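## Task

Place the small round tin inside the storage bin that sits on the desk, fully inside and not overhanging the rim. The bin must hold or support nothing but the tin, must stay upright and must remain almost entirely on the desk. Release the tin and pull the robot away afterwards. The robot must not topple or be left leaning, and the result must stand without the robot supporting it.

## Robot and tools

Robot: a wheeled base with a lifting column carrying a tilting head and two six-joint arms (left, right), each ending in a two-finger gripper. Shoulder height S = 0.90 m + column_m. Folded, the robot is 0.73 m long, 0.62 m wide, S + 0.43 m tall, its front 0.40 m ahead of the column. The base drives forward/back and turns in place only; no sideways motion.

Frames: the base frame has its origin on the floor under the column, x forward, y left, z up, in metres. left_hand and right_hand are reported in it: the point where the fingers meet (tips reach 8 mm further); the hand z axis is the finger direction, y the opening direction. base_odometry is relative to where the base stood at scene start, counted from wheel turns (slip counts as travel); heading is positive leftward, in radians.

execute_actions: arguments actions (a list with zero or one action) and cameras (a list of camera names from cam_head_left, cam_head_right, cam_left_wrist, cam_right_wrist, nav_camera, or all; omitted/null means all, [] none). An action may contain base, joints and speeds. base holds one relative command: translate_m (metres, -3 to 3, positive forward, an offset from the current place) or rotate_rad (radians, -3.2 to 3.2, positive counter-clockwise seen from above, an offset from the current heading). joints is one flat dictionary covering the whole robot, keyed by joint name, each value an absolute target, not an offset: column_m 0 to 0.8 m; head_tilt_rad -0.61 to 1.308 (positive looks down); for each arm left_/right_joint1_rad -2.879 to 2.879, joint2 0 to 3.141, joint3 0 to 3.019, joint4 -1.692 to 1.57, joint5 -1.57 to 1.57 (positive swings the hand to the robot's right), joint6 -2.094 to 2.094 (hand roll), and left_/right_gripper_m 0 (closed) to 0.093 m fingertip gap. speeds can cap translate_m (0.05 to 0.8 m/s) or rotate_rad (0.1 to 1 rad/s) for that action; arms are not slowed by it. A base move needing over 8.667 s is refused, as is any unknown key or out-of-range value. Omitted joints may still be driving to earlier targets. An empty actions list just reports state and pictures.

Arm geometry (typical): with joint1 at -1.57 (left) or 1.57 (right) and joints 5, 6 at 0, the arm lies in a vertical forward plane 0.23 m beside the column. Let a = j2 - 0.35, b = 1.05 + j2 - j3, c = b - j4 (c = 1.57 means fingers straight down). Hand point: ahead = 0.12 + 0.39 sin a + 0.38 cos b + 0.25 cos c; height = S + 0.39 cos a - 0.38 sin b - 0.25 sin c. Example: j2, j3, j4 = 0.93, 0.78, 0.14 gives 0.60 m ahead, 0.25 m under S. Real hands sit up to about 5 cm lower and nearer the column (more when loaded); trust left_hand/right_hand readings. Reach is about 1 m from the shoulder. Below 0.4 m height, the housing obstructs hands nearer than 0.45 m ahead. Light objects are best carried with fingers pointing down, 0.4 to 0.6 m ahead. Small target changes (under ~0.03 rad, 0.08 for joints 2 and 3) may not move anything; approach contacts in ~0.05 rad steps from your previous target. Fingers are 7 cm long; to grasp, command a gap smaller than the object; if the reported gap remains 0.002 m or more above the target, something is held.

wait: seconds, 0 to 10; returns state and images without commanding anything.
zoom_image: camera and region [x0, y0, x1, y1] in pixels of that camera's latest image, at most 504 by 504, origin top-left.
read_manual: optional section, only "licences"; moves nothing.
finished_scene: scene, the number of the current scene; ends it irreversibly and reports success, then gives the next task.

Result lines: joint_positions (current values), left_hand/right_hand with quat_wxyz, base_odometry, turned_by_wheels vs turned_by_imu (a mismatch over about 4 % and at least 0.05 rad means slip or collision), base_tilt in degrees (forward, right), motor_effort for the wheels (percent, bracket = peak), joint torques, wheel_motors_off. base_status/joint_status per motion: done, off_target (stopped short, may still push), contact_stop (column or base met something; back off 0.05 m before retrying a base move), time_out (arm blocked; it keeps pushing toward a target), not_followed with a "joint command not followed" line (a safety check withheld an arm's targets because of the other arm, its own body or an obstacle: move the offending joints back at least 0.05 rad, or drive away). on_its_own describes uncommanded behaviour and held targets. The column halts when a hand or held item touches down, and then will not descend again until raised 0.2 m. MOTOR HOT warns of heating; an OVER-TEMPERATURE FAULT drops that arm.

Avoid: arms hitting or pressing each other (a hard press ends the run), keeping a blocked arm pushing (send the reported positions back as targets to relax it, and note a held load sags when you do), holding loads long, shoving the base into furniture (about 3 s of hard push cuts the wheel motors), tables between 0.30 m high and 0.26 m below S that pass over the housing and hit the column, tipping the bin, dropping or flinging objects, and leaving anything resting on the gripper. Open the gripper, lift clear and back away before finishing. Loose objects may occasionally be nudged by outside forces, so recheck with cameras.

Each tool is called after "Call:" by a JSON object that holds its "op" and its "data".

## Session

Call:
{"op": "execute_actions", "data": {"actions": []}}

Scene clock: 0.00 s.
Joint torques (N m, as the arm reports them, + toward a larger angle): no reading
base_odometry: x=+0.000 y=+0.000 heading=+0.000 (m, m, rad; odometry frame)
turned_by_wheels: +0.000 (rad since the last result)
turned_by_imu: +0.000 (rad since the last result)
base_tilt: forward=-0.2 right=+0.4 (deg)
base_status: not commanded
joint_positions: column_m=+0.557 head_tilt_rad=+0.865 left_joint1_rad=-1.553 left_joint2_rad=+0.902 left_joint3_rad=+0.374 left_joint4_rad=-0.997 left_joint5_rad=+0.014 left_joint6_rad=-0.029 left_gripper_m=+0.095 right_joint1_rad=+1.556 right_joint2_rad=+0.879 right_joint3_rad=+0.422 right_joint4_rad=-0.918 right_joint5_rad=+0.010 right_joint6_rad=-0.053 right_gripper_m=+0.095
joint_status: not commanded
wheel_motors_off: 0
motor_effort: left_wheel=+7 right_wheel=+0 (%)
left_hand: x=+0.1185 y=+0.2254 z=+1.2714 quat_wxyz=(+0.480, +0.023, -0.877, -0.006) (m; base frame)
right_hand: x=+0.1599 y=-0.2305 z=+1.2475 quat_wxyz=(+0.413, +0.020, -0.911, -0.002) (m; base frame)
pictures: cam_head_left, cam_head_right, cam_left_wrist, cam_right_wrist, nav_camera
camera_calibration (this result's frames):
cam_head_left: T_world_to_cam=[[0.0883161, -0.992312, -0.086702, 0.152996], [-0.70949, -0.0015713, -0.704714, 1.11638], [0.69916, 0.123752, -0.704174, 0.976337], [0, 0, 0, 1]] pos_world=[0.0959347, 0.0327507, 1.48751]
cam_head_right: T_world_to_cam=[[0.0825263, -0.99299, -0.0846185, 0.0783738], [-0.719715, -0.000651839, -0.69427, 1.10615], [0.689348, 0.118197, -0.714723, 0.990563], [0, 0, 0, 1]] pos_world=[0.106802, -0.0385358, 1.48258]
cam_left_wrist: T_world_to_cam=[[0.0352708, -0.999181, -0.0198466, 0.243469], [0.0592982, -0.0177316, 0.998083, -1.26711], [-0.997617, -0.03638, 0.0586242, 0.173716], [0, 0, 0, 1]] pos_world=[0.239852, 0.227121, 1.25933]
cam_right_wrist: T_world_to_cam=[[0.0407258, -0.999169, -0.00142688, -0.235065], [-0.0903987, -0.00510683, 0.995893, -1.22592], [-0.995073, -0.0404295, -0.0905316, 0.387159], [0, 0, 0, 1]] pos_world=[0.284003, -0.225478, 1.2556]
Images, in order (width x height): cam_head_left 672x504, cam_head_right 672x504, cam_left_wrist 504x504, cam_right_wrist 504x504, nav_camera 672x504.

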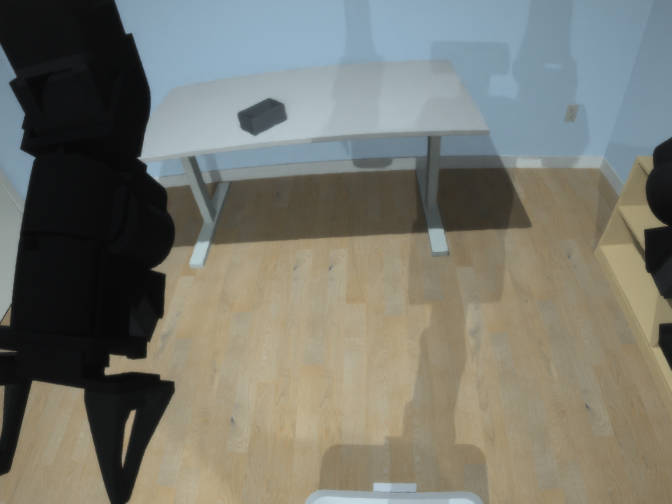

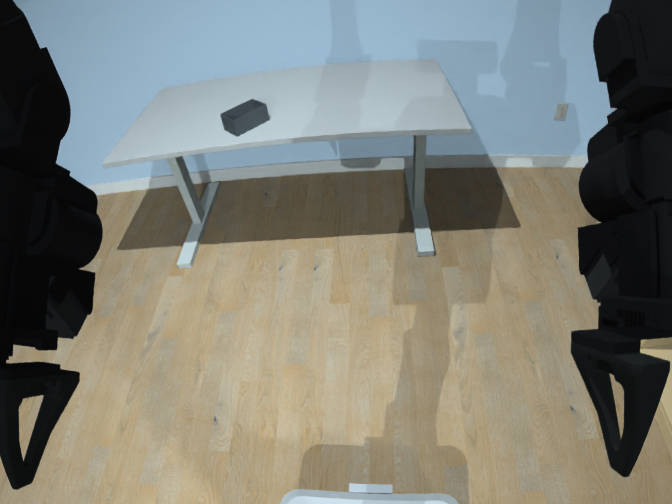

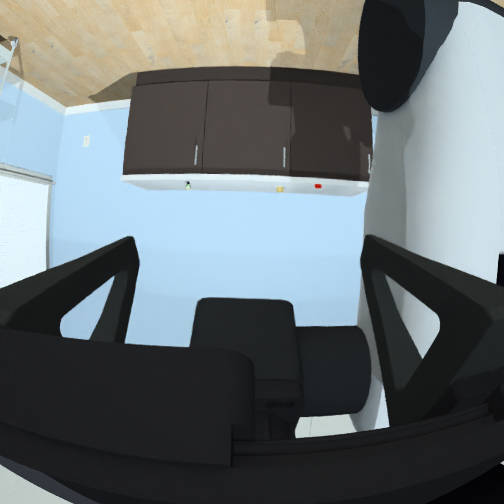

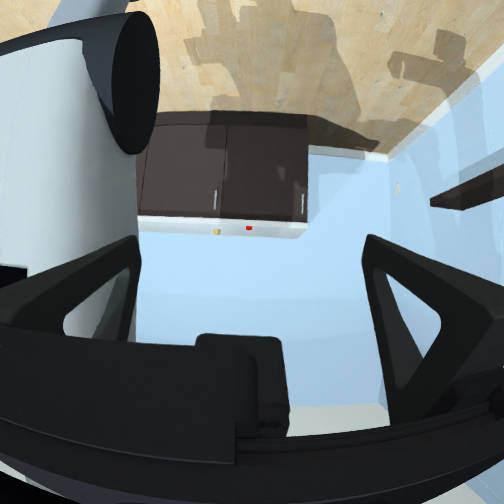

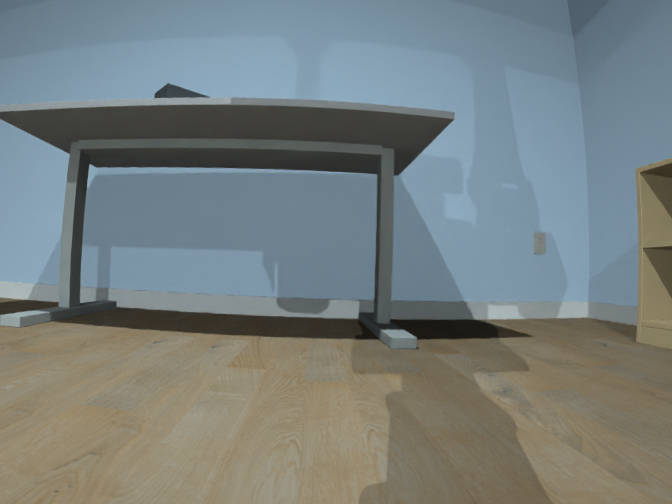

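Call:
{"op": "zoom_image", "data": {"camera": "cam_head_left", "region": [200, 70, 330, 160]}}

Call:
{"op": "execute_actions", "data": {"actions": [{"base":{"rotate_rad":-1.6},"joints":{"head_tilt_rad":0.5}}], "cameras": ["cam_head_left"]}}

Call:
{"op": "execute_actions", "data": {"actions": [{"base":{"rotate_rad":-1.55}}], "cameras": ["cam_head_left","cam_head_right"]}}

Region (200, 70, 330, 160) of cam_head_left's 672x504 image, scaled by 3.877, with more detail than that image has; it fills the top 349 rows of this view, and the rest is white.

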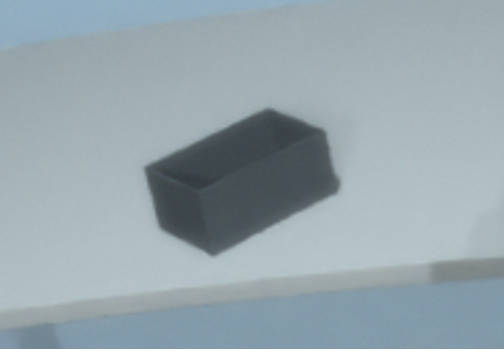

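Scene clock: 8.53 s.
Joint torques (N m, as the arm reports them, + toward a larger angle): left_arm=[-0.1  -7.37 -1.2  -1.33 -0.05 -0.05] | right_arm=[-0.13 -7.25 -0.92 -0.97 -0.12  0.21]
base_odometry: x=+0.000 y=+0.000 heading=-1.598 (m, m, rad; odometry frame)
turned_by_wheels: -1.598 (rad since the last result)
turned_by_imu: -1.577 (rad since the last result)
base_tilt: forward=-0.2 right=+0.5 (deg)
base_status: done
joint_positions: column_m=+0.557 head_tilt_rad=+0.518 left_joint1_rad=-1.553 left_joint2_rad=+0.902 left_joint3_rad=+0.374 left_joint4_rad=-0.997 left_joint5_rad=+0.014 left_joint6_rad=-0.029 left_gripper_m=+0.095 right_joint1_rad=+1.556 right_joint2_rad=+0.879 right_joint3_rad=+0.422 right_joint4_rad=-0.918 right_joint5_rad=+0.010 right_joint6_rad=-0.053 right_gripper_m=+0.095
joint_status: all done
wheel_motors_off: 0
motor_effort: left_wheel=+7(61) right_wheel=-7(38) (%)
left_hand: x=+0.1185 y=+0.2254 z=+1.2714 quat_wxyz=(+0.480, +0.023, -0.877, -0.006) (m; base frame)
right_hand: x=+0.1599 y=-0.2305 z=+1.2475 quat_wxyz=(+0.413, +0.020, -0.911, -0.002) (m; base frame)
pictures: cam_head_left
camera_calibration (this result's frames):
cam_head_left: T_world_to_cam=[[0.112505, -0.992312, -0.0515709, 0.0975843], [-0.428114, -0.0015713, -0.903723, 1.40936], [0.896695, 0.123752, -0.424999, 0.535733], [0, 0, 0, 1]] pos_world=[0.111998, 0.0327507, 1.50639]
Images, in order (width x height): cam_head_left 672x504.

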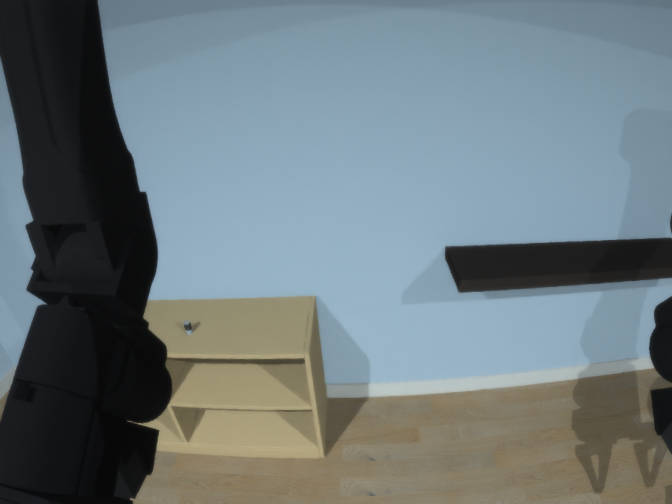

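Scene clock: 11.73 s.
Joint torques (N m, as the arm reports them, + toward a larger angle): left_arm=[-0.13 -7.68 -1.1  -1.27 -0.06 -0.06] | right_arm=[-0.13 -7.33 -0.99 -0.97 -0.12  0.2 ]
base_odometry: x=+0.000 y=+0.000 heading=+3.136 (m, m, rad; odometry frame)
turned_by_wheels: -1.548 (rad since the last result)
turned_by_imu: -1.530 (rad since the last result)
base_tilt: forward=-0.2 right=+0.6 (deg)
base_status: done
joint_positions: column_m=+0.557 head_tilt_rad=+0.518 left_joint1_rad=-1.553 left_joint2_rad=+0.902 left_joint3_rad=+0.374 left_joint4_rad=-0.997 left_joint5_rad=+0.014 left_joint6_rad=-0.029 left_gripper_m=+0.095 right_joint1_rad=+1.556 right_joint2_rad=+0.879 right_joint3_rad=+0.422 right_joint4_rad=-0.918 right_joint5_rad=+0.010 right_joint6_rad=-0.053 right_gripper_m=+0.095
joint_status: not commanded
wheel_motors_off: 0
motor_effort: left_wheel=+8(33) right_wheel=-7(34) (%)
left_hand: x=+0.1185 y=+0.2254 z=+1.2714 quat_wxyz=(+0.480, +0.023, -0.877, -0.006) (m; base frame)
right_hand: x=+0.1599 y=-0.2305 z=+1.2475 quat_wxyz=(+0.413, +0.020, -0.911, -0.002) (m; base frame)
pictures: cam_head_left, cam_head_right
camera_calibration (this result's frames):
cam_head_left: T_world_to_cam=[[0.112506, -0.992312, -0.05157, 0.097583], [-0.428107, -0.0015713, -0.903727, 1.40936], [0.896698, 0.123752, -0.424993, 0.535723], [0, 0, 0, 1]] pos_world=[0.111998, 0.0327507, 1.50639]
cam_head_right: T_world_to_cam=[[0.106352, -0.99299, -0.0515759, 0.0262024], [-0.441271, -0.000651839, -0.897374, 1.40559], [0.89105, 0.118197, -0.438247, 0.553913], [0, 0, 0, 1]] pos_world=[0.123894, -0.0385358, 1.50544]
Images, in order (width x height): cam_head_left 672x504, cam_head_right 672x504.

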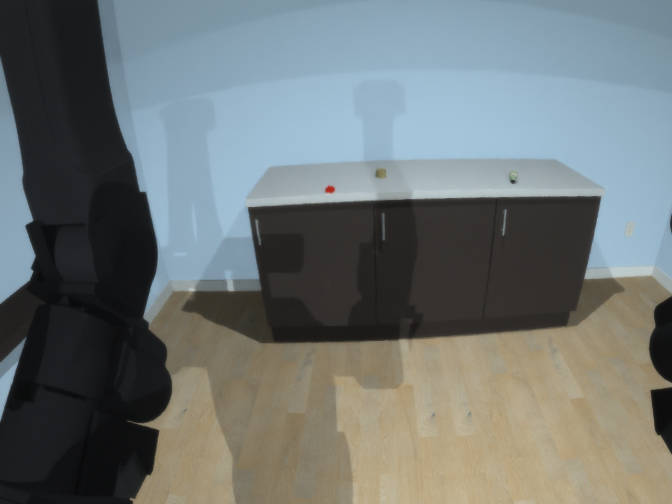

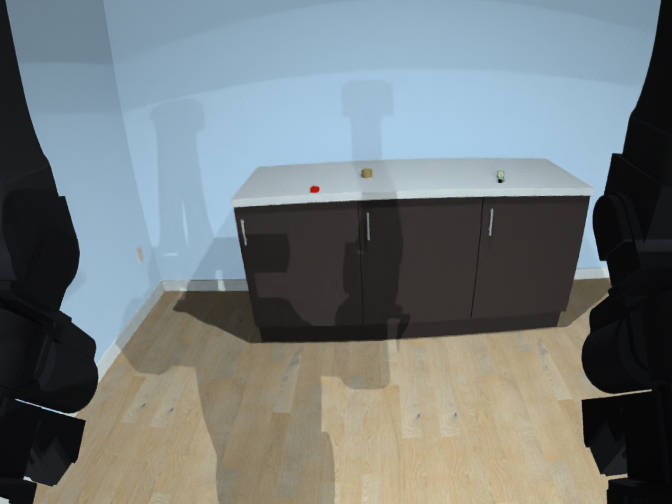

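Call:
{"op": "zoom_image", "data": {"camera": "cam_head_left", "region": [300, 150, 540, 210]}}

Region (300, 150, 540, 210) of cam_head_left's 672x504 image, scaled by 2.100, with more detail than that image has; it fills the top 126 rows of this view, and the rest is white.

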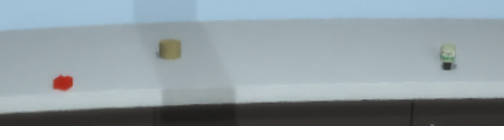

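Call:
{"op": "execute_actions", "data": {"actions": [{"base":{"rotate_rad":-0.075}}], "cameras": []}}

Call:
{"op": "execute_actions", "data": {"actions": [{"base":{"translate_m":1.4},"joints":{"head_tilt_rad":0.75,"column_m":0.65}}], "cameras": ["cam_head_left","cam_head_right"]}}

Scene clock: 23.63 s.
Joint torques (N m, as the arm reports them, + toward a larger angle): left_arm=[-0.3  -7.34 -1.01 -1.34 -0.05 -0.06] | right_arm=[-0.13 -7.21 -0.92 -1.01 -0.12  0.2 ]
base_odometry: x=+0.000 y=+0.000 heading=+3.063 (m, m, rad; odometry frame)
turned_by_wheels: -0.073 (rad since the last result)
turned_by_imu: -0.073 (rad since the last result)
base_tilt: forward=-0.2 right=+0.5 (deg)
base_status: done
joint_positions: column_m=+0.557 head_tilt_rad=+0.518 left_joint1_rad=-1.553 left_joint2_rad=+0.902 left_joint3_rad=+0.374 left_joint4_rad=-0.997 left_joint5_rad=+0.014 left_joint6_rad=-0.029 left_gripper_m=+0.095 right_joint1_rad=+1.556 right_joint2_rad=+0.879 right_joint3_rad=+0.422 right_joint4_rad=-0.918 right_joint5_rad=+0.010 right_joint6_rad=-0.053 right_gripper_m=+0.095
joint_status: not commanded
wheel_motors_off: 0
motor_effort: left_wheel=+8(34) right_wheel=-8(34) (%)
left_hand: x=+0.1185 y=+0.2254 z=+1.2714 quat_wxyz=(+0.480, +0.023, -0.877, -0.006) (m; base frame)
right_hand: x=+0.1599 y=-0.2305 z=+1.2475 quat_wxyz=(+0.413, +0.020, -0.911, -0.002) (m; base frame)
pictures: none
No camera images: the call's "cameras" was empty. Leave "cameras" out to get every camera's image.

Scene clock: 27.67 s.
Joint torques (N m, as the arm reports them, + toward a larger angle): left_arm=[ 0.21 -7.41 -1.24 -1.3  -0.06 -0.03] | right_arm=[-0.1  -7.34 -1.01 -0.94 -0.13  0.21]
base_odometry: x=-1.396 y=+0.110 heading=+3.063 (m, m, rad; odometry frame)
turned_by_wheels: +0.000 (rad since the last result)
turned_by_imu: -0.004 (rad since the last result)
base_tilt: forward=-0.1 right=+0.5 (deg)
base_status: done
joint_positions: column_m=+0.650 head_tilt_rad=+0.753 left_joint1_rad=-1.553 left_joint2_rad=+0.902 left_joint3_rad=+0.377 left_joint4_rad=-0.997 left_joint5_rad=+0.014 left_joint6_rad=-0.029 left_gripper_m=+0.095 right_joint1_rad=+1.556 right_joint2_rad=+0.879 right_joint3_rad=+0.423 right_joint4_rad=-0.918 right_joint5_rad=+0.010 right_joint6_rad=-0.053 right_gripper_m=+0.095
joint_status: all done
wheel_motors_off: 0
motor_effort: left_wheel=+1(66) right_wheel=+0(53) (%)
left_hand: x=+0.1197 y=+0.2254 z=+1.3640 quat_wxyz=(+0.479, +0.023, -0.878, -0.006) (m; base frame)
right_hand: x=+0.1603 y=-0.2305 z=+1.3405 quat_wxyz=(+0.412, +0.020, -0.911, -0.002) (m; base frame)
pictures: cam_head_left, cam_head_right
camera_calibration (this result's frames):
cam_head_left: T_world_to_cam=[[0.0974444, -0.992312, -0.0762991, 0.143589], [-0.62637, -0.0015713, -0.779525, 1.30018], [0.773412, 0.123752, -0.621707, 0.903239], [0, 0, 0, 1]] pos_world=[0.101828, 0.0327507, 1.58603]
cam_head_right: T_world_to_cam=[[0.0914582, -0.99299, -0.0748751, 0.0698614], [-0.637697, -0.000651839, -0.770287, 1.29101], [0.764839, 0.118197, -0.633286, 0.920068], [0, 0, 0, 1]] pos_world=[0.113178, -0.0385358, 1.58234]
Images, in order (width x height): cam_head_left 672x504, cam_head_right 672x504.

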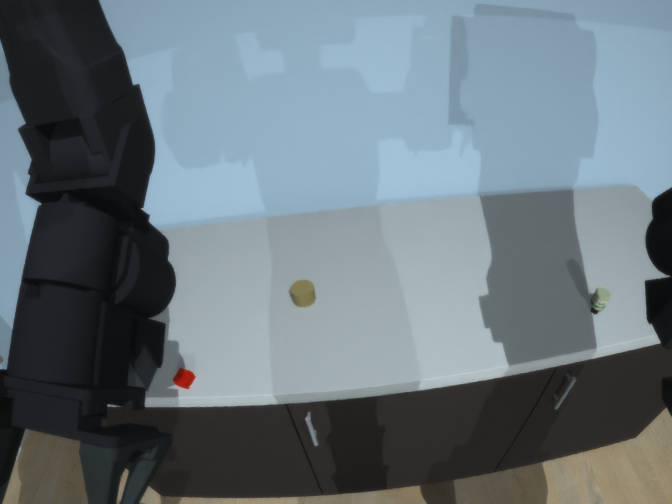

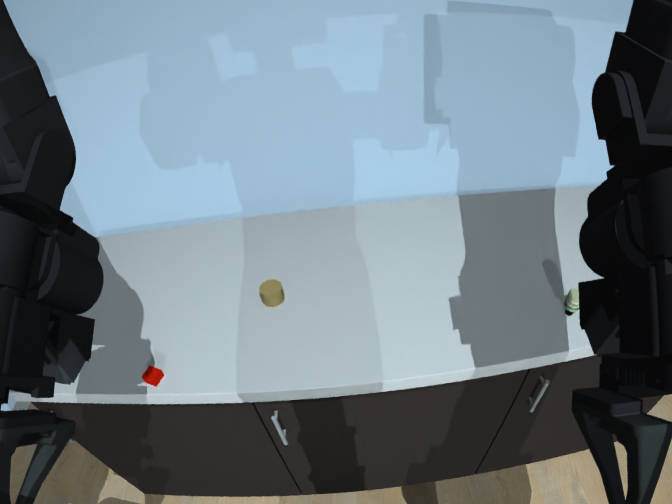

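Call:
{"op": "execute_actions", "data": {"actions": [{"base":{"translate_m":-0.04},"joints":{"left_joint1_rad":-1.59,"left_joint2_rad":1.5,"left_joint3_rad":1.85,"left_joint4_rad":-0.8,"left_joint5_rad":0,"left_joint6_rad":0,"right_gripper_m":0.02,"head_tilt_rad":0.9}}], "cameras": []}}

Call:
{"op": "execute_actions", "data": {"actions": [{"joints":{"column_m":0.52}}], "cameras": ["cam_head_left","cam_left_wrist"]}}

Scene clock: 35.43 s.
Joint torques (N m, as the arm reports them, + toward a larger angle): left_arm=[ -0.61 -21.47   7.75   1.19  -0.14   0.02] | right_arm=[-0.13 -7.3  -0.72 -0.94 -0.13  0.21]
base_odometry: x=-1.356 y=+0.107 heading=+3.063 (m, m, rad; odometry frame)
turned_by_wheels: +0.000 (rad since the last result)
turned_by_imu: +0.000 (rad since the last result)
base_tilt: forward=-0.1 right=+0.5 (deg)
base_status: done
joint_positions: column_m=+0.650 head_tilt_rad=+0.901 left_joint1_rad=-1.585 left_joint2_rad=+1.488 left_joint3_rad=+1.831 left_joint4_rad=-0.805 left_joint5_rad=+0.002 left_joint6_rad=-0.005 left_gripper_m=+0.095 right_joint1_rad=+1.556 right_joint2_rad=+0.879 right_joint3_rad=+0.420 right_joint4_rad=-0.918 right_joint5_rad=+0.010 right_joint6_rad=-0.053 right_gripper_m=+0.020
joint_status: all done
wheel_motors_off: 0
motor_effort: left_wheel=-2(32) right_wheel=-1(31) (%)
left_hand: x=+0.7801 y=+0.2150 z=+1.2194 quat_wxyz=(-0.031, -0.001, -0.999, +0.007) (m; base frame)
right_hand: x=+0.1591 y=-0.2305 z=+1.3408 quat_wxyz=(+0.414, +0.020, -0.910, -0.002) (m; base frame)
pictures: none
No camera images: the call's "cameras" was empty. Leave "cameras" out to get every camera's image.

Scene clock: 37.70 s.
Joint torques (N m, as the arm reports them, + toward a larger angle): left_arm=[ -0.63 -21.51   7.57   1.17  -0.14   0.  ] | right_arm=[-0.16 -7.27 -0.79 -0.97 -0.12  0.21]
base_odometry: x=-1.356 y=+0.107 heading=+3.063 (m, m, rad; odometry frame)
turned_by_wheels: +0.000 (rad since the last result)
turned_by_imu: +0.000 (rad since the last result)
base_tilt: forward=-0.2 right=+0.5 (deg)
base_status: not commanded
joint_positions: column_m=+0.520 head_tilt_rad=+0.901 left_joint1_rad=-1.585 left_joint2_rad=+1.489 left_joint3_rad=+1.831 left_joint4_rad=-0.805 left_joint5_rad=+0.002 left_joint6_rad=-0.005 left_gripper_m=+0.095 right_joint1_rad=+1.556 right_joint2_rad=+0.879 right_joint3_rad=+0.420 right_joint4_rad=-0.918 right_joint5_rad=+0.010 right_joint6_rad=-0.053 right_gripper_m=+0.020
joint_status: all done
wheel_motors_off: 0
motor_effort: left_wheel=-1(1) right_wheel=+1(1) (%)
left_hand: x=+0.7799 y=+0.2150 z=+1.0893 quat_wxyz=(-0.031, -0.001, -1.000, +0.007) (m; base frame)
right_hand: x=+0.1591 y=-0.2305 z=+1.2110 quat_wxyz=(+0.414, +0.020, -0.910, -0.002) (m; base frame)
pictures: cam_head_left, cam_left_wrist
camera_calibration (this result's frames):
cam_head_left: T_world_to_cam=[[0.0850666, -0.992312, -0.0898924, 0.154773], [-0.734935, -0.0015713, -0.678135, 1.05169], [0.672781, 0.123752, -0.729419, 0.989762], [0, 0, 0, 1]] pos_world=[0.0938672, 0.0327507, 1.44905]
cam_left_wrist: T_world_to_cam=[[-0.0128801, -0.999709, 0.0204102, 0.200024], [-0.842889, 0.0218363, 0.537644, 0.0719444], [-0.537933, -0.0102786, -0.842925, 1.4618], [0, 0, 0, 1]] pos_world=[0.849567, 0.21342, 1.18942]
Images, in order (width x height): cam_head_left 672x504, cam_left_wrist 504x504.

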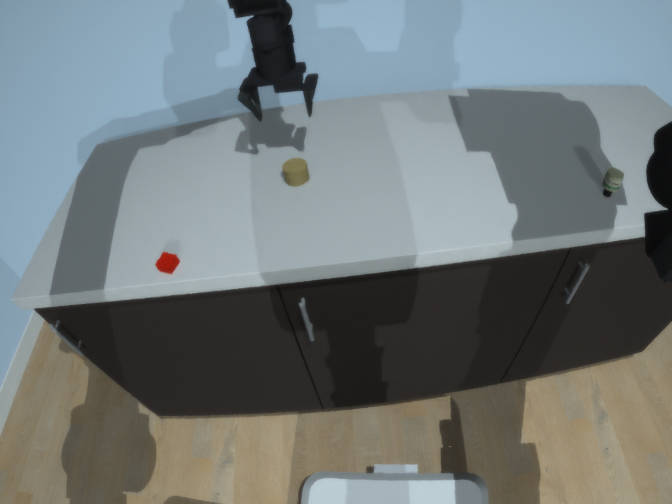

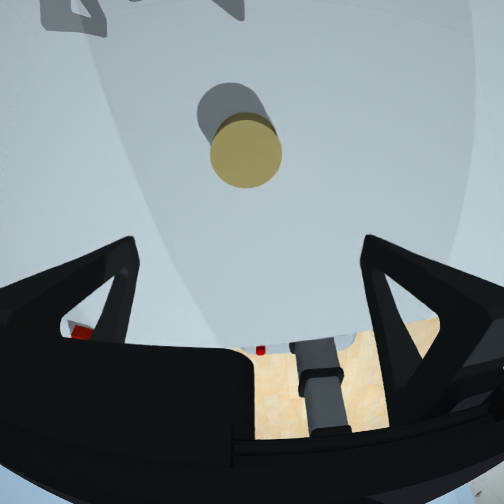

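Call:
{"op": "execute_actions", "data": {"actions": [{"joints":{"column_m":0.43}}], "cameras": ["cam_head_left","cam_left_wrist"]}}

Scene clock: 43.30 s.
Joint torques (N m, as the arm reports them, + toward a larger angle): left_arm=[ -0.66 -21.09   7.68   1.2   -0.12  -0.01] | right_arm=[-0.14 -7.29 -0.83 -0.95 -0.12  0.21]
base_odometry: x=-1.356 y=+0.107 heading=+3.063 (m, m, rad; odometry frame)
turned_by_wheels: +0.000 (rad since the last result)
turned_by_imu: +0.000 (rad since the last result)
base_tilt: forward=-0.1 right=+0.5 (deg)
base_status: not commanded
joint_positions: column_m=+0.430 head_tilt_rad=+0.901 left_joint1_rad=-1.585 left_joint2_rad=+1.489 left_joint3_rad=+1.831 left_joint4_rad=-0.805 left_joint5_rad=+0.002 left_joint6_rad=-0.005 left_gripper_m=+0.095 right_joint1_rad=+1.556 right_joint2_rad=+0.879 right_joint3_rad=+0.420 right_joint4_rad=-0.918 right_joint5_rad=+0.010 right_joint6_rad=-0.053 right_gripper_m=+0.020
joint_status: all done
wheel_motors_off: 0
motor_effort: left_wheel=+0(0) right_wheel=+0(0) (%)
left_hand: x=+0.7798 y=+0.2150 z=+0.9991 quat_wxyz=(-0.030, -0.001, -1.000, +0.007) (m; base frame)
right_hand: x=+0.1591 y=-0.2305 z=+1.1209 quat_wxyz=(+0.414, +0.020, -0.910, -0.002) (m; base frame)
pictures: cam_head_left, cam_left_wrist
camera_calibration (this result's frames):
cam_head_left: T_world_to_cam=[[0.0850666, -0.992312, -0.0898924, 0.14668], [-0.734935, -0.0015713, -0.678135, 0.990639], [0.672781, 0.123752, -0.729419, 0.924092], [0, 0, 0, 1]] pos_world=[0.0938672, 0.0327507, 1.35902]
cam_left_wrist: T_world_to_cam=[[-0.0128771, -0.999709, 0.0204124, 0.201858], [-0.842684, 0.0218388, 0.537965, 0.119894], [-0.538254, -0.0102738, -0.84272, 1.38568], [0, 0, 0, 1]] pos_world=[0.849478, 0.213417, 1.09912]
Images, in order (width x height): cam_head_left 672x504, cam_left_wrist 504x504.

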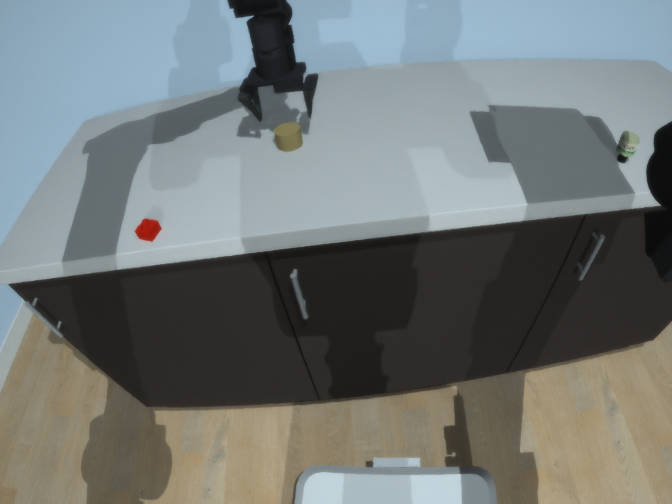

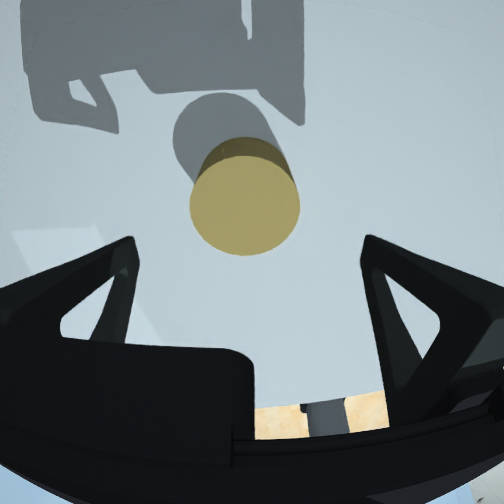

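Call:
{"op": "execute_actions", "data": {"actions": [{"joints":{"column_m":0.36}}], "cameras": ["cam_head_left","cam_left_wrist"]}}

Scene clock: 49.87 s.
Joint torques (N m, as the arm reports them, + toward a larger angle): left_arm=[ -0.45 -20.96   7.63   1.14  -0.05   0.01] | right_arm=[-0.1  -7.07 -0.8  -0.95 -0.13  0.21]
base_odometry: x=-1.356 y=+0.107 heading=+3.063 (m, m, rad; odometry frame)
turned_by_wheels: +0.000 (rad since the last result)
turned_by_imu: +0.000 (rad since the last result)
base_tilt: forward=-0.2 right=+0.5 (deg)
base_status: not commanded
joint_positions: column_m=+0.360 head_tilt_rad=+0.901 left_joint1_rad=-1.585 left_joint2_rad=+1.482 left_joint3_rad=+1.832 left_joint4_rad=-0.805 left_joint5_rad=-0.001 left_joint6_rad=-0.005 left_gripper_m=+0.095 right_joint1_rad=+1.556 right_joint2_rad=+0.879 right_joint3_rad=+0.420 right_joint4_rad=-0.918 right_joint5_rad=+0.010 right_joint6_rad=-0.053 right_gripper_m=+0.020
joint_status: all done
wheel_motors_off: 0
motor_effort: left_wheel=+0(1) right_wheel=+0(0) (%)
left_hand: x=+0.7824 y=+0.2153 z=+0.9340 quat_wxyz=(-0.034, -0.001, -0.999, +0.006) (m; base frame)
right_hand: x=+0.1591 y=-0.2305 z=+1.0510 quat_wxyz=(+0.414, +0.020, -0.910, -0.002) (m; base frame)
pictures: cam_head_left, cam_left_wrist
camera_calibration (this result's frames):
cam_head_left: T_world_to_cam=[[0.0850666, -0.992312, -0.0898924, 0.140391], [-0.734935, -0.0015713, -0.678135, 0.943194], [0.672781, 0.123752, -0.729419, 0.873059], [0, 0, 0, 1]] pos_world=[0.0938672, 0.0327507, 1.28906]
cam_left_wrist: T_world_to_cam=[[-0.012946, -0.999754, 0.0180353, 0.205762], [-0.846774, 0.0205541, 0.531555, 0.166548], [-0.531795, -0.00839032, -0.846832, 1.3306], [0, 0, 0, 1]] pos_world=[0.851299, 0.213453, 1.03456]
Images, in order (width x height): cam_head_left 672x504, cam_left_wrist 504x504.

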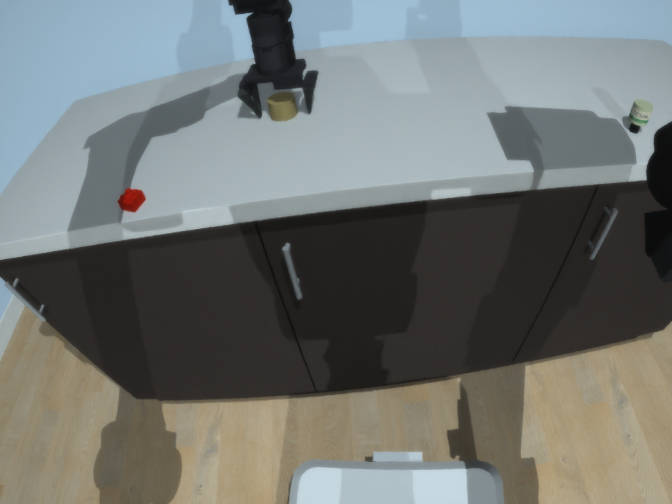

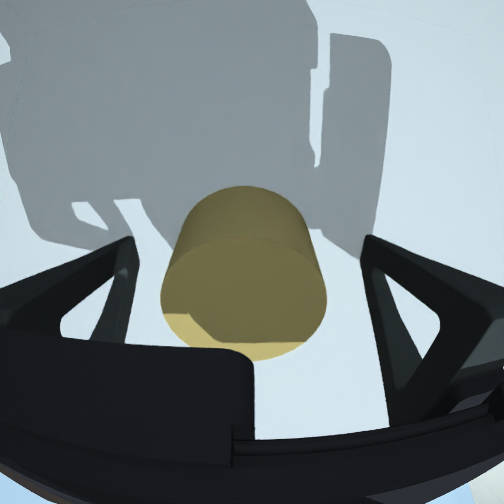

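Apparently tips touching the counter already. Grip.

Call:
{"op": "execute_actions", "data": {"actions": [{"joints":{"left_gripper_m":0.02}}], "cameras": []}}

Call:
{"op": "execute_actions", "data": {"actions": [{"joints":{"column_m":0.55}}], "cameras": ["cam_head_left","cam_left_wrist"]}}

Scene clock: 53.67 s.
Joint torques (N m, as the arm reports them, + toward a larger angle): left_arm=[ -0.43 -20.66   7.55   1.17  -0.05   0.01] | right_arm=[-0.16 -7.23 -0.86 -0.97 -0.13  0.21]
base_odometry: x=-1.356 y=+0.107 heading=+3.063 (m, m, rad; odometry frame)
turned_by_wheels: +0.000 (rad since the last result)
turned_by_imu: +0.000 (rad since the last result)
base_tilt: forward=-0.1 right=+0.5 (deg)
base_status: not commanded
joint_positions: column_m=+0.360 head_tilt_rad=+0.901 left_joint1_rad=-1.585 left_joint2_rad=+1.481 left_joint3_rad=+1.832 left_joint4_rad=-0.805 left_joint5_rad=-0.001 left_joint6_rad=-0.005 left_gripper_m=+0.051 right_joint1_rad=+1.556 right_joint2_rad=+0.879 right_joint3_rad=+0.420 right_joint4_rad=-0.918 right_joint5_rad=+0.010 right_joint6_rad=-0.053 right_gripper_m=+0.020
joint_status: left_gripper_m off_target (ended at +0.051, target +0.020)
wheel_motors_off: 0
motor_effort: left_wheel=-1(0) right_wheel=+1(1) (%)
left_hand: x=+0.7825 y=+0.2153 z=+0.9342 quat_wxyz=(-0.034, -0.001, -0.999, +0.006) (m; base frame)
right_hand: x=+0.1591 y=-0.2305 z=+1.0510 quat_wxyz=(+0.414, +0.020, -0.910, -0.002) (m; base frame)
pictures: none
No camera images: the call's "cameras" was empty. Leave "cameras" out to get every camera's image.

Scene clock: 56.73 s.
Joint torques (N m, as the arm reports them, + toward a larger angle): left_arm=[ -0.34 -20.99   7.63   1.16  -0.04   0.01] | right_arm=[-0.12 -7.28 -0.8  -0.98 -0.12  0.2 ]
base_odometry: x=-1.356 y=+0.107 heading=+3.063 (m, m, rad; odometry frame)
turned_by_wheels: +0.000 (rad since the last result)
turned_by_imu: +0.000 (rad since the last result)
base_tilt: forward=-0.2 right=+0.5 (deg)
base_status: not commanded
joint_positions: column_m=+0.550 head_tilt_rad=+0.901 left_joint1_rad=-1.585 left_joint2_rad=+1.489 left_joint3_rad=+1.832 left_joint4_rad=-0.805 left_joint5_rad=-0.001 left_joint6_rad=-0.005 left_gripper_m=+0.051 right_joint1_rad=+1.556 right_joint2_rad=+0.879 right_joint3_rad=+0.420 right_joint4_rad=-0.918 right_joint5_rad=+0.010 right_joint6_rad=-0.053 right_gripper_m=+0.020
joint_status: all done
wheel_motors_off: 0
motor_effort: left_wheel=-1(1) right_wheel=+0(1) (%)
left_hand: x=+0.7799 y=+0.2153 z=+1.1188 quat_wxyz=(-0.030, -0.001, -1.000, +0.006) (m; base frame)
right_hand: x=+0.1591 y=-0.2305 z=+1.2408 quat_wxyz=(+0.414, +0.020, -0.910, -0.002) (m; base frame)
pictures: cam_head_left, cam_left_wrist
camera_calibration (this result's frames):
cam_head_left: T_world_to_cam=[[0.0850663, -0.992312, -0.0898927, 0.157456], [-0.734938, -0.0015713, -0.678133, 1.07193], [0.672778, 0.123752, -0.729421, 1.01153], [0, 0, 0, 1]] pos_world=[0.093867, 0.0327507, 1.4789]
cam_left_wrist: T_world_to_cam=[[-0.0132861, -0.999749, 0.0180546, 0.202594], [-0.842687, 0.0209146, 0.537997, 0.0556937], [-0.538239, -0.00806647, -0.842754, 1.48617], [0, 0, 0, 1]] pos_world=[0.849537, 0.213366, 1.21885]
Images, in order (width x height): cam_head_left 672x504, cam_left_wrist 504x504.

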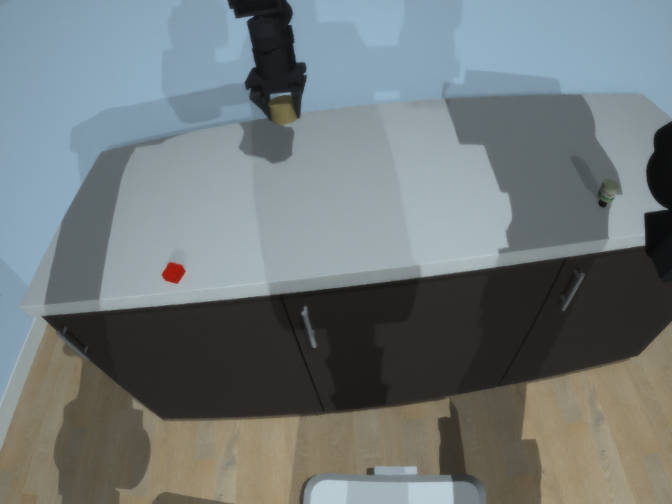

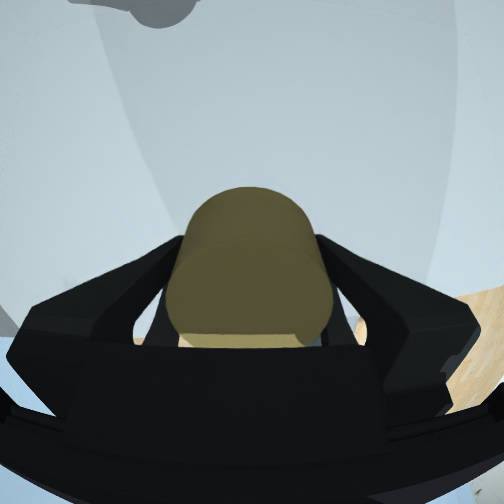

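Call:
{"op": "execute_actions", "data": {"actions": [{"base":{"translate_m":-0.5},"joints":{"left_joint1_rad":-1.57,"left_joint2_rad":1.05,"left_joint3_rad":1.1,"left_joint4_rad":-0.5,"head_tilt_rad":0.6}}], "cameras": []}}

Call:
{"op": "execute_actions", "data": {"actions": [{"base":{"rotate_rad":-3.05}}], "cameras": []}}

Call:
{"op": "execute_actions", "data": {"actions": [{"base":{"translate_m":1.2},"joints":{"head_tilt_rad":0.75}}], "cameras": ["cam_head_left","cam_head_right"]}}

Scene clock: 65.67 s.
Joint torques (N m, as the arm reports them, + toward a larger angle): left_arm=[  0.3  -16.36   5.1    1.13  -0.06   0.  ] | right_arm=[-0.15 -7.17 -0.66 -0.94 -0.12  0.21]
base_odometry: x=-0.857 y=+0.068 heading=+3.063 (m, m, rad; odometry frame)
turned_by_wheels: +0.000 (rad since the last result)
turned_by_imu: +0.001 (rad since the last result)
base_tilt: forward=-0.1 right=+0.5 (deg)
base_status: done
joint_positions: column_m=+0.550 head_tilt_rad=+0.617 left_joint1_rad=-1.578 left_joint2_rad=+1.064 left_joint3_rad=+1.089 left_joint4_rad=-0.506 left_joint5_rad=-0.001 left_joint6_rad=-0.005 left_gripper_m=+0.051 right_joint1_rad=+1.556 right_joint2_rad=+0.878 right_joint3_rad=+0.418 right_joint4_rad=-0.918 right_joint5_rad=+0.010 right_joint6_rad=-0.053 right_gripper_m=+0.020
joint_status: all done
wheel_motors_off: 0
motor_effort: left_wheel=-1(32) right_wheel=-1(32) (%)
left_hand: x=+0.5868 y=+0.2211 z=+1.1703 quat_wxyz=(-0.022, +0.001, -1.000, +0.003) (m; base frame)
right_hand: x=+0.1578 y=-0.2305 z=+1.2413 quat_wxyz=(+0.414, +0.020, -0.910, -0.002) (m; base frame)
pictures: none
No camera images: the call's "cameras" was empty. Leave "cameras" out to get every camera's image.

Scene clock: 70.30 s.
Joint torques (N m, as the arm reports them, + toward a larger angle): left_arm=[ -0.22 -16.93   5.13   1.24  -0.04   0.01] | right_arm=[-0.14 -7.15 -0.62 -0.97 -0.12  0.2 ]
base_odometry: x=-0.857 y=+0.068 heading=+0.014 (m, m, rad; odometry frame)
turned_by_wheels: -3.049 (rad since the last result)
turned_by_imu: -3.010 (rad since the last result)
base_tilt: forward=-0.1 right=+0.5 (deg)
base_status: done
joint_positions: column_m=+0.550 head_tilt_rad=+0.617 left_joint1_rad=-1.574 left_joint2_rad=+1.064 left_joint3_rad=+1.089 left_joint4_rad=-0.506 left_joint5_rad=-0.001 left_joint6_rad=-0.005 left_gripper_m=+0.051 right_joint1_rad=+1.556 right_joint2_rad=+0.878 right_joint3_rad=+0.418 right_joint4_rad=-0.918 right_joint5_rad=+0.010 right_joint6_rad=-0.053 right_gripper_m=+0.020
joint_status: not commanded
wheel_motors_off: 0
motor_effort: left_wheel=+8(57) right_wheel=-8(61) (%)
left_hand: x=+0.5868 y=+0.2232 z=+1.1702 quat_wxyz=(-0.022, +0.002, -1.000, +0.001) (m; base frame)
right_hand: x=+0.1578 y=-0.2305 z=+1.2413 quat_wxyz=(+0.414, +0.020, -0.910, -0.002) (m; base frame)
pictures: none
No camera images: the call's "cameras" was empty. Leave "cameras" out to get every camera's image.

Scene clock: 74.13 s.
Joint torques (N m, as the arm reports them, + toward a larger angle): left_arm=[  0.34 -17.17   5.13   1.18  -0.05   0.  ] | right_arm=[-0.1  -7.28 -0.89 -0.93 -0.12  0.21]
base_odometry: x=+0.343 y=+0.085 heading=+0.015 (m, m, rad; odometry frame)
turned_by_wheels: +0.000 (rad since the last result)
turned_by_imu: -0.003 (rad since the last result)
base_tilt: forward=-0.3 right=+0.5 (deg)
base_status: done
joint_positions: column_m=+0.550 head_tilt_rad=+0.753 left_joint1_rad=-1.574 left_joint2_rad=+1.063 left_joint3_rad=+1.090 left_joint4_rad=-0.506 left_joint5_rad=-0.001 left_joint6_rad=-0.005 left_gripper_m=+0.051 right_joint1_rad=+1.556 right_joint2_rad=+0.878 right_joint3_rad=+0.421 right_joint4_rad=-0.918 right_joint5_rad=+0.010 right_joint6_rad=-0.053 right_gripper_m=+0.020
joint_status: all done
wheel_motors_off: 0
motor_effort: left_wheel=+0(64) right_wheel=+0(55) (%)
left_hand: x=+0.5874 y=+0.2232 z=+1.1709 quat_wxyz=(-0.022, +0.002, -1.000, +0.001) (m; base frame)
right_hand: x=+0.1597 y=-0.2305 z=+1.2407 quat_wxyz=(+0.413, +0.020, -0.911, -0.002) (m; base frame)
pictures: cam_head_left, cam_head_right
camera_calibration (this result's frames):
cam_head_left: T_world_to_cam=[[0.0974449, -0.992312, -0.0762984, 0.135958], [-0.626364, -0.0015713, -0.779529, 1.22223], [0.773416, 0.123752, -0.621702, 0.841056], [0, 0, 0, 1]] pos_world=[0.101828, 0.0327507, 1.48602]
cam_head_right: T_world_to_cam=[[0.0914587, -0.99299, -0.0748745, 0.0623725], [-0.637692, -0.000651839, -0.770291, 1.21398], [0.764843, 0.118197, -0.633281, 0.856728], [0, 0, 0, 1]] pos_world=[0.113178, -0.0385358, 1.48234]
Images, in order (width x height): cam_head_left 672x504, cam_head_right 672x504.

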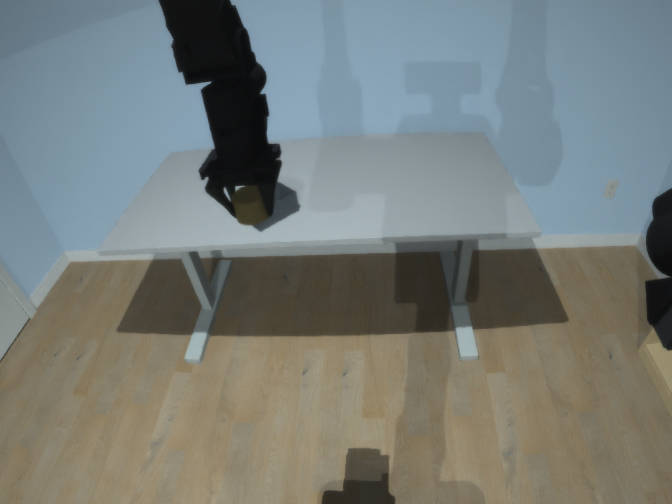

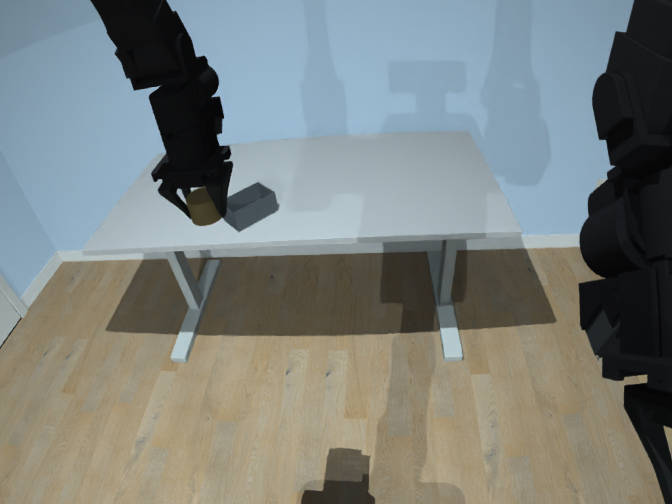

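Call:
{"op": "execute_actions", "data": {"actions": [{"base":{"rotate_rad":0.13}}], "cameras": []}}

Call:
{"op": "execute_actions", "data": {"actions": [{"base":{"translate_m":0.55},"joints":{"head_tilt_rad":0.95,"column_m":0.4}}], "cameras": ["cam_head_left","cam_head_right","cam_left_wrist"]}}

Scene clock: 80.20 s.
Joint torques (N m, as the arm reports them, + toward a larger angle): left_arm=[  0.04 -17.11   5.04   1.19  -0.05   0.01] | right_arm=[-0.15 -7.28 -0.9  -0.94 -0.12  0.21]
base_odometry: x=+0.343 y=+0.085 heading=+0.143 (m, m, rad; odometry frame)
turned_by_wheels: +0.128 (rad since the last result)
turned_by_imu: +0.126 (rad since the last result)
base_tilt: forward=-0.1 right=+0.5 (deg)
base_status: done
joint_positions: column_m=+0.550 head_tilt_rad=+0.753 left_joint1_rad=-1.573 left_joint2_rad=+1.063 left_joint3_rad=+1.090 left_joint4_rad=-0.506 left_joint5_rad=-0.001 left_joint6_rad=-0.005 left_gripper_m=+0.051 right_joint1_rad=+1.556 right_joint2_rad=+0.878 right_joint3_rad=+0.421 right_joint4_rad=-0.918 right_joint5_rad=+0.010 right_joint6_rad=-0.053 right_gripper_m=+0.020
joint_status: not commanded
wheel_motors_off: 0
motor_effort: left_wheel=+1(59) right_wheel=+2(42) (%)
left_hand: x=+0.5874 y=+0.2236 z=+1.1709 quat_wxyz=(-0.022, +0.002, -1.000, +0.001) (m; base frame)
right_hand: x=+0.1597 y=-0.2305 z=+1.2407 quat_wxyz=(+0.413, +0.020, -0.911, -0.002) (m; base frame)
pictures: none
No camera images: the call's "cameras" was empty. Leave "cameras" out to get every camera's image.

Scene clock: 83.00 s.
Joint torques (N m, as the arm reports them, + toward a larger angle): left_arm=[  0.02 -16.79   5.28   1.15  -0.05   0.01] | right_arm=[-0.1  -7.17 -1.02 -0.97 -0.12  0.2 ]
base_odometry: x=+0.887 y=+0.163 heading=+0.142 (m, m, rad; odometry frame)
turned_by_wheels: +0.000 (rad since the last result)
turned_by_imu: -0.002 (rad since the last result)
base_tilt: forward=-0.3 right=+0.6 (deg)
base_status: done
joint_positions: column_m=+0.400 head_tilt_rad=+0.951 left_joint1_rad=-1.573 left_joint2_rad=+1.060 left_joint3_rad=+1.090 left_joint4_rad=-0.506 left_joint5_rad=-0.001 left_joint6_rad=-0.005 left_gripper_m=+0.051 right_joint1_rad=+1.556 right_joint2_rad=+0.878 right_joint3_rad=+0.422 right_joint4_rad=-0.918 right_joint5_rad=+0.010 right_joint6_rad=-0.053 right_gripper_m=+0.020
joint_status: all done
wheel_motors_off: 0
motor_effort: left_wheel=+0(60) right_wheel=+1(41) (%)
left_hand: x=+0.5883 y=+0.2236 z=+1.0226 quat_wxyz=(-0.024, +0.002, -1.000, +0.001) (m; base frame)
right_hand: x=+0.1604 y=-0.2305 z=+1.0907 quat_wxyz=(+0.412, +0.020, -0.911, -0.002) (m; base frame)
pictures: cam_head_left, cam_head_right, cam_left_wrist
camera_calibration (this result's frames):
cam_head_left: T_world_to_cam=[[0.0805128, -0.992312, -0.0939928, 0.149895], [-0.767601, -0.0015713, -0.640926, 0.920362], [0.635851, 0.123752, -0.761826, 0.94898], [0, 0, 0, 1]] pos_world=[0.0909918, 0.0327507, 1.32693]
cam_head_right: T_world_to_cam=[[0.0749241, -0.99299, -0.091418, 0.0749082], [-0.776887, -0.000651839, -0.629639, 0.910551], [0.625166, 0.118197, -0.77149, 0.960369], [0, 0, 0, 1]] pos_world=[0.101393, -0.0385358, 1.32108]
cam_left_wrist: T_world_to_cam=[[-0.00692306, -0.99995, 0.00723046, 0.217494], [-0.835733, 0.0097562, 0.549049, -0.0670118], [-0.549092, -0.00224164, -0.835759, 1.29999], [0, 0, 0, 1]] pos_world=[0.659318, 0.221051, 1.1217]
Images, in order (width x height): cam_head_left 672x504, cam_head_right 672x504, cam_left_wrist 504x504.

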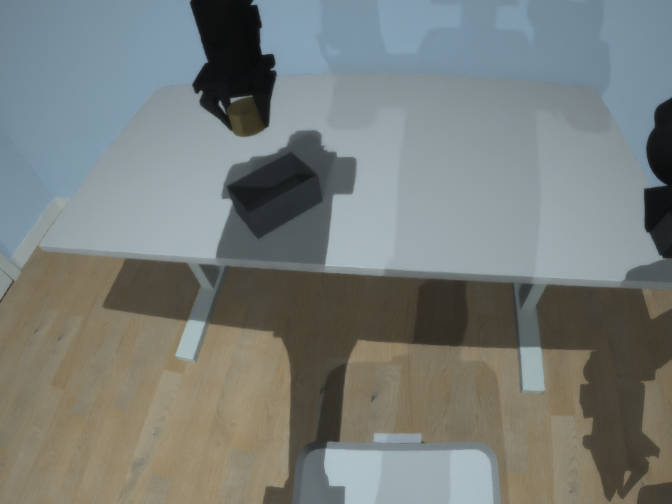

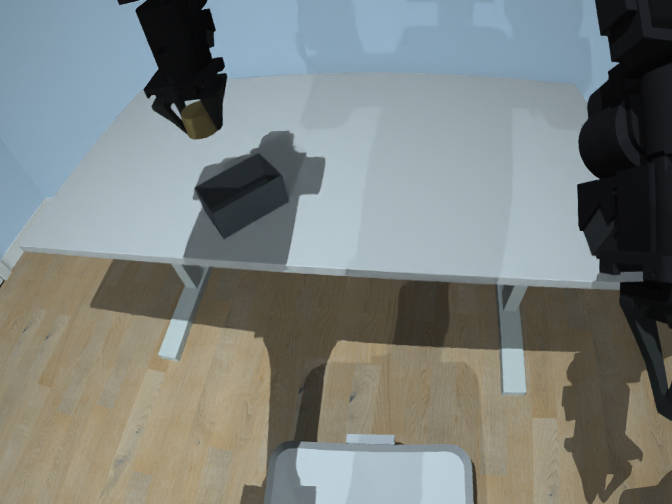

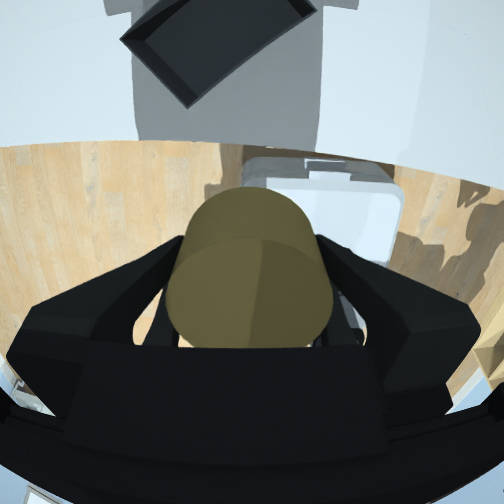

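Call:
{"op": "execute_actions", "data": {"actions": [{"base":{"translate_m":0.13},"joints":{"left_joint1_rad":-1.51,"left_joint6_rad":-0.6,"column_m":0.33}}], "cameras": ["cam_head_left","cam_left_wrist"]}}

Scene clock: 91.20 s.
Joint torques (N m, as the arm reports them, + toward a larger angle): left_arm=[  0.04 -16.4    5.1    1.04  -0.14  -0.14] | right_arm=[-0.15 -7.16 -0.88 -1.03 -0.12  0.21]
base_odometry: x=+1.016 y=+0.182 heading=+0.142 (m, m, rad; odometry frame)
turned_by_wheels: +0.000 (rad since the last result)
turned_by_imu: -0.001 (rad since the last result)
base_tilt: forward=-0.2 right=+0.6 (deg)
base_status: done
joint_positions: column_m=+0.330 head_tilt_rad=+0.951 left_joint1_rad=-1.507 left_joint2_rad=+1.058 left_joint3_rad=+1.091 left_joint4_rad=-0.505 left_joint5_rad=-0.001 left_joint6_rad=-0.593 left_gripper_m=+0.051 right_joint1_rad=+1.556 right_joint2_rad=+0.878 right_joint3_rad=+0.422 right_joint4_rad=-0.918 right_joint5_rad=+0.010 right_joint6_rad=-0.053 right_gripper_m=+0.020
joint_status: all done
wheel_motors_off: 0
motor_effort: left_wheel=+0(35) right_wheel=+1(37) (%)
left_hand: x=+0.5888 y=+0.2561 z=+0.9543 quat_wxyz=(-0.032, +0.307, -0.951, -0.020) (m; base frame)
right_hand: x=+0.1604 y=-0.2305 z=+1.0207 quat_wxyz=(+0.412, +0.020, -0.911, -0.002) (m; base frame)
pictures: cam_head_left, cam_left_wrist
camera_calibration (this result's frames):
cam_head_left: T_world_to_cam=[[0.0804953, -0.992312, -0.0940078, 0.143338], [-0.76772, -0.0015713, -0.640783, 0.87533], [0.635709, 0.123752, -0.761944, 0.895833], [0, 0, 0, 1]] pos_world=[0.0909808, 0.0327507, 1.25695]
cam_left_wrist: T_world_to_cam=[[0.575463, -0.817742, -0.0118328, -0.120874], [-0.691174, -0.494027, 0.527461, 0.0350538], [-0.437173, -0.295356, -0.849497, 1.26556], [0, 0, 0, 1]] pos_world=[0.647056, 0.292265, 1.05517]
Images, in order (width x height): cam_head_left 672x504, cam_left_wrist 504x504.

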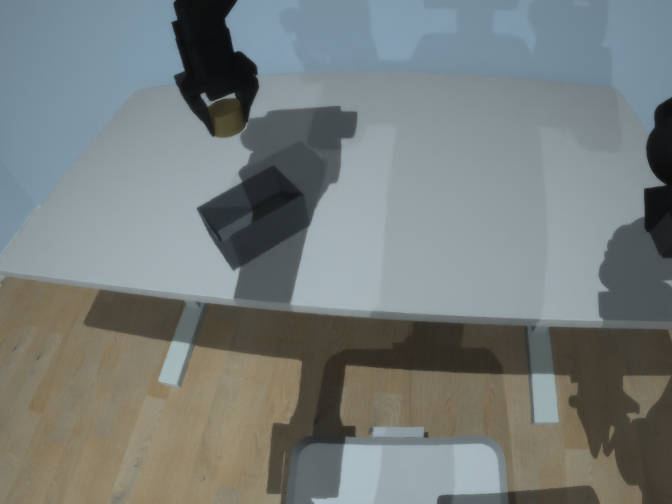

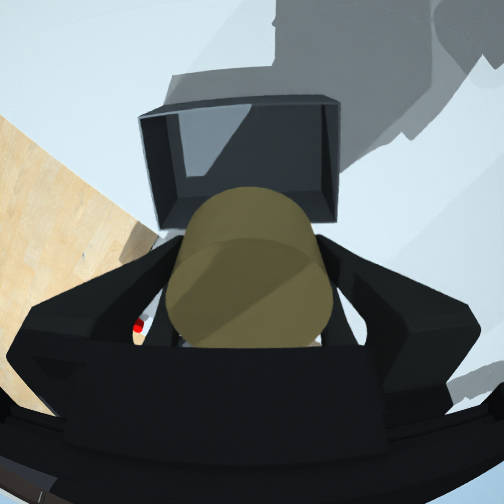

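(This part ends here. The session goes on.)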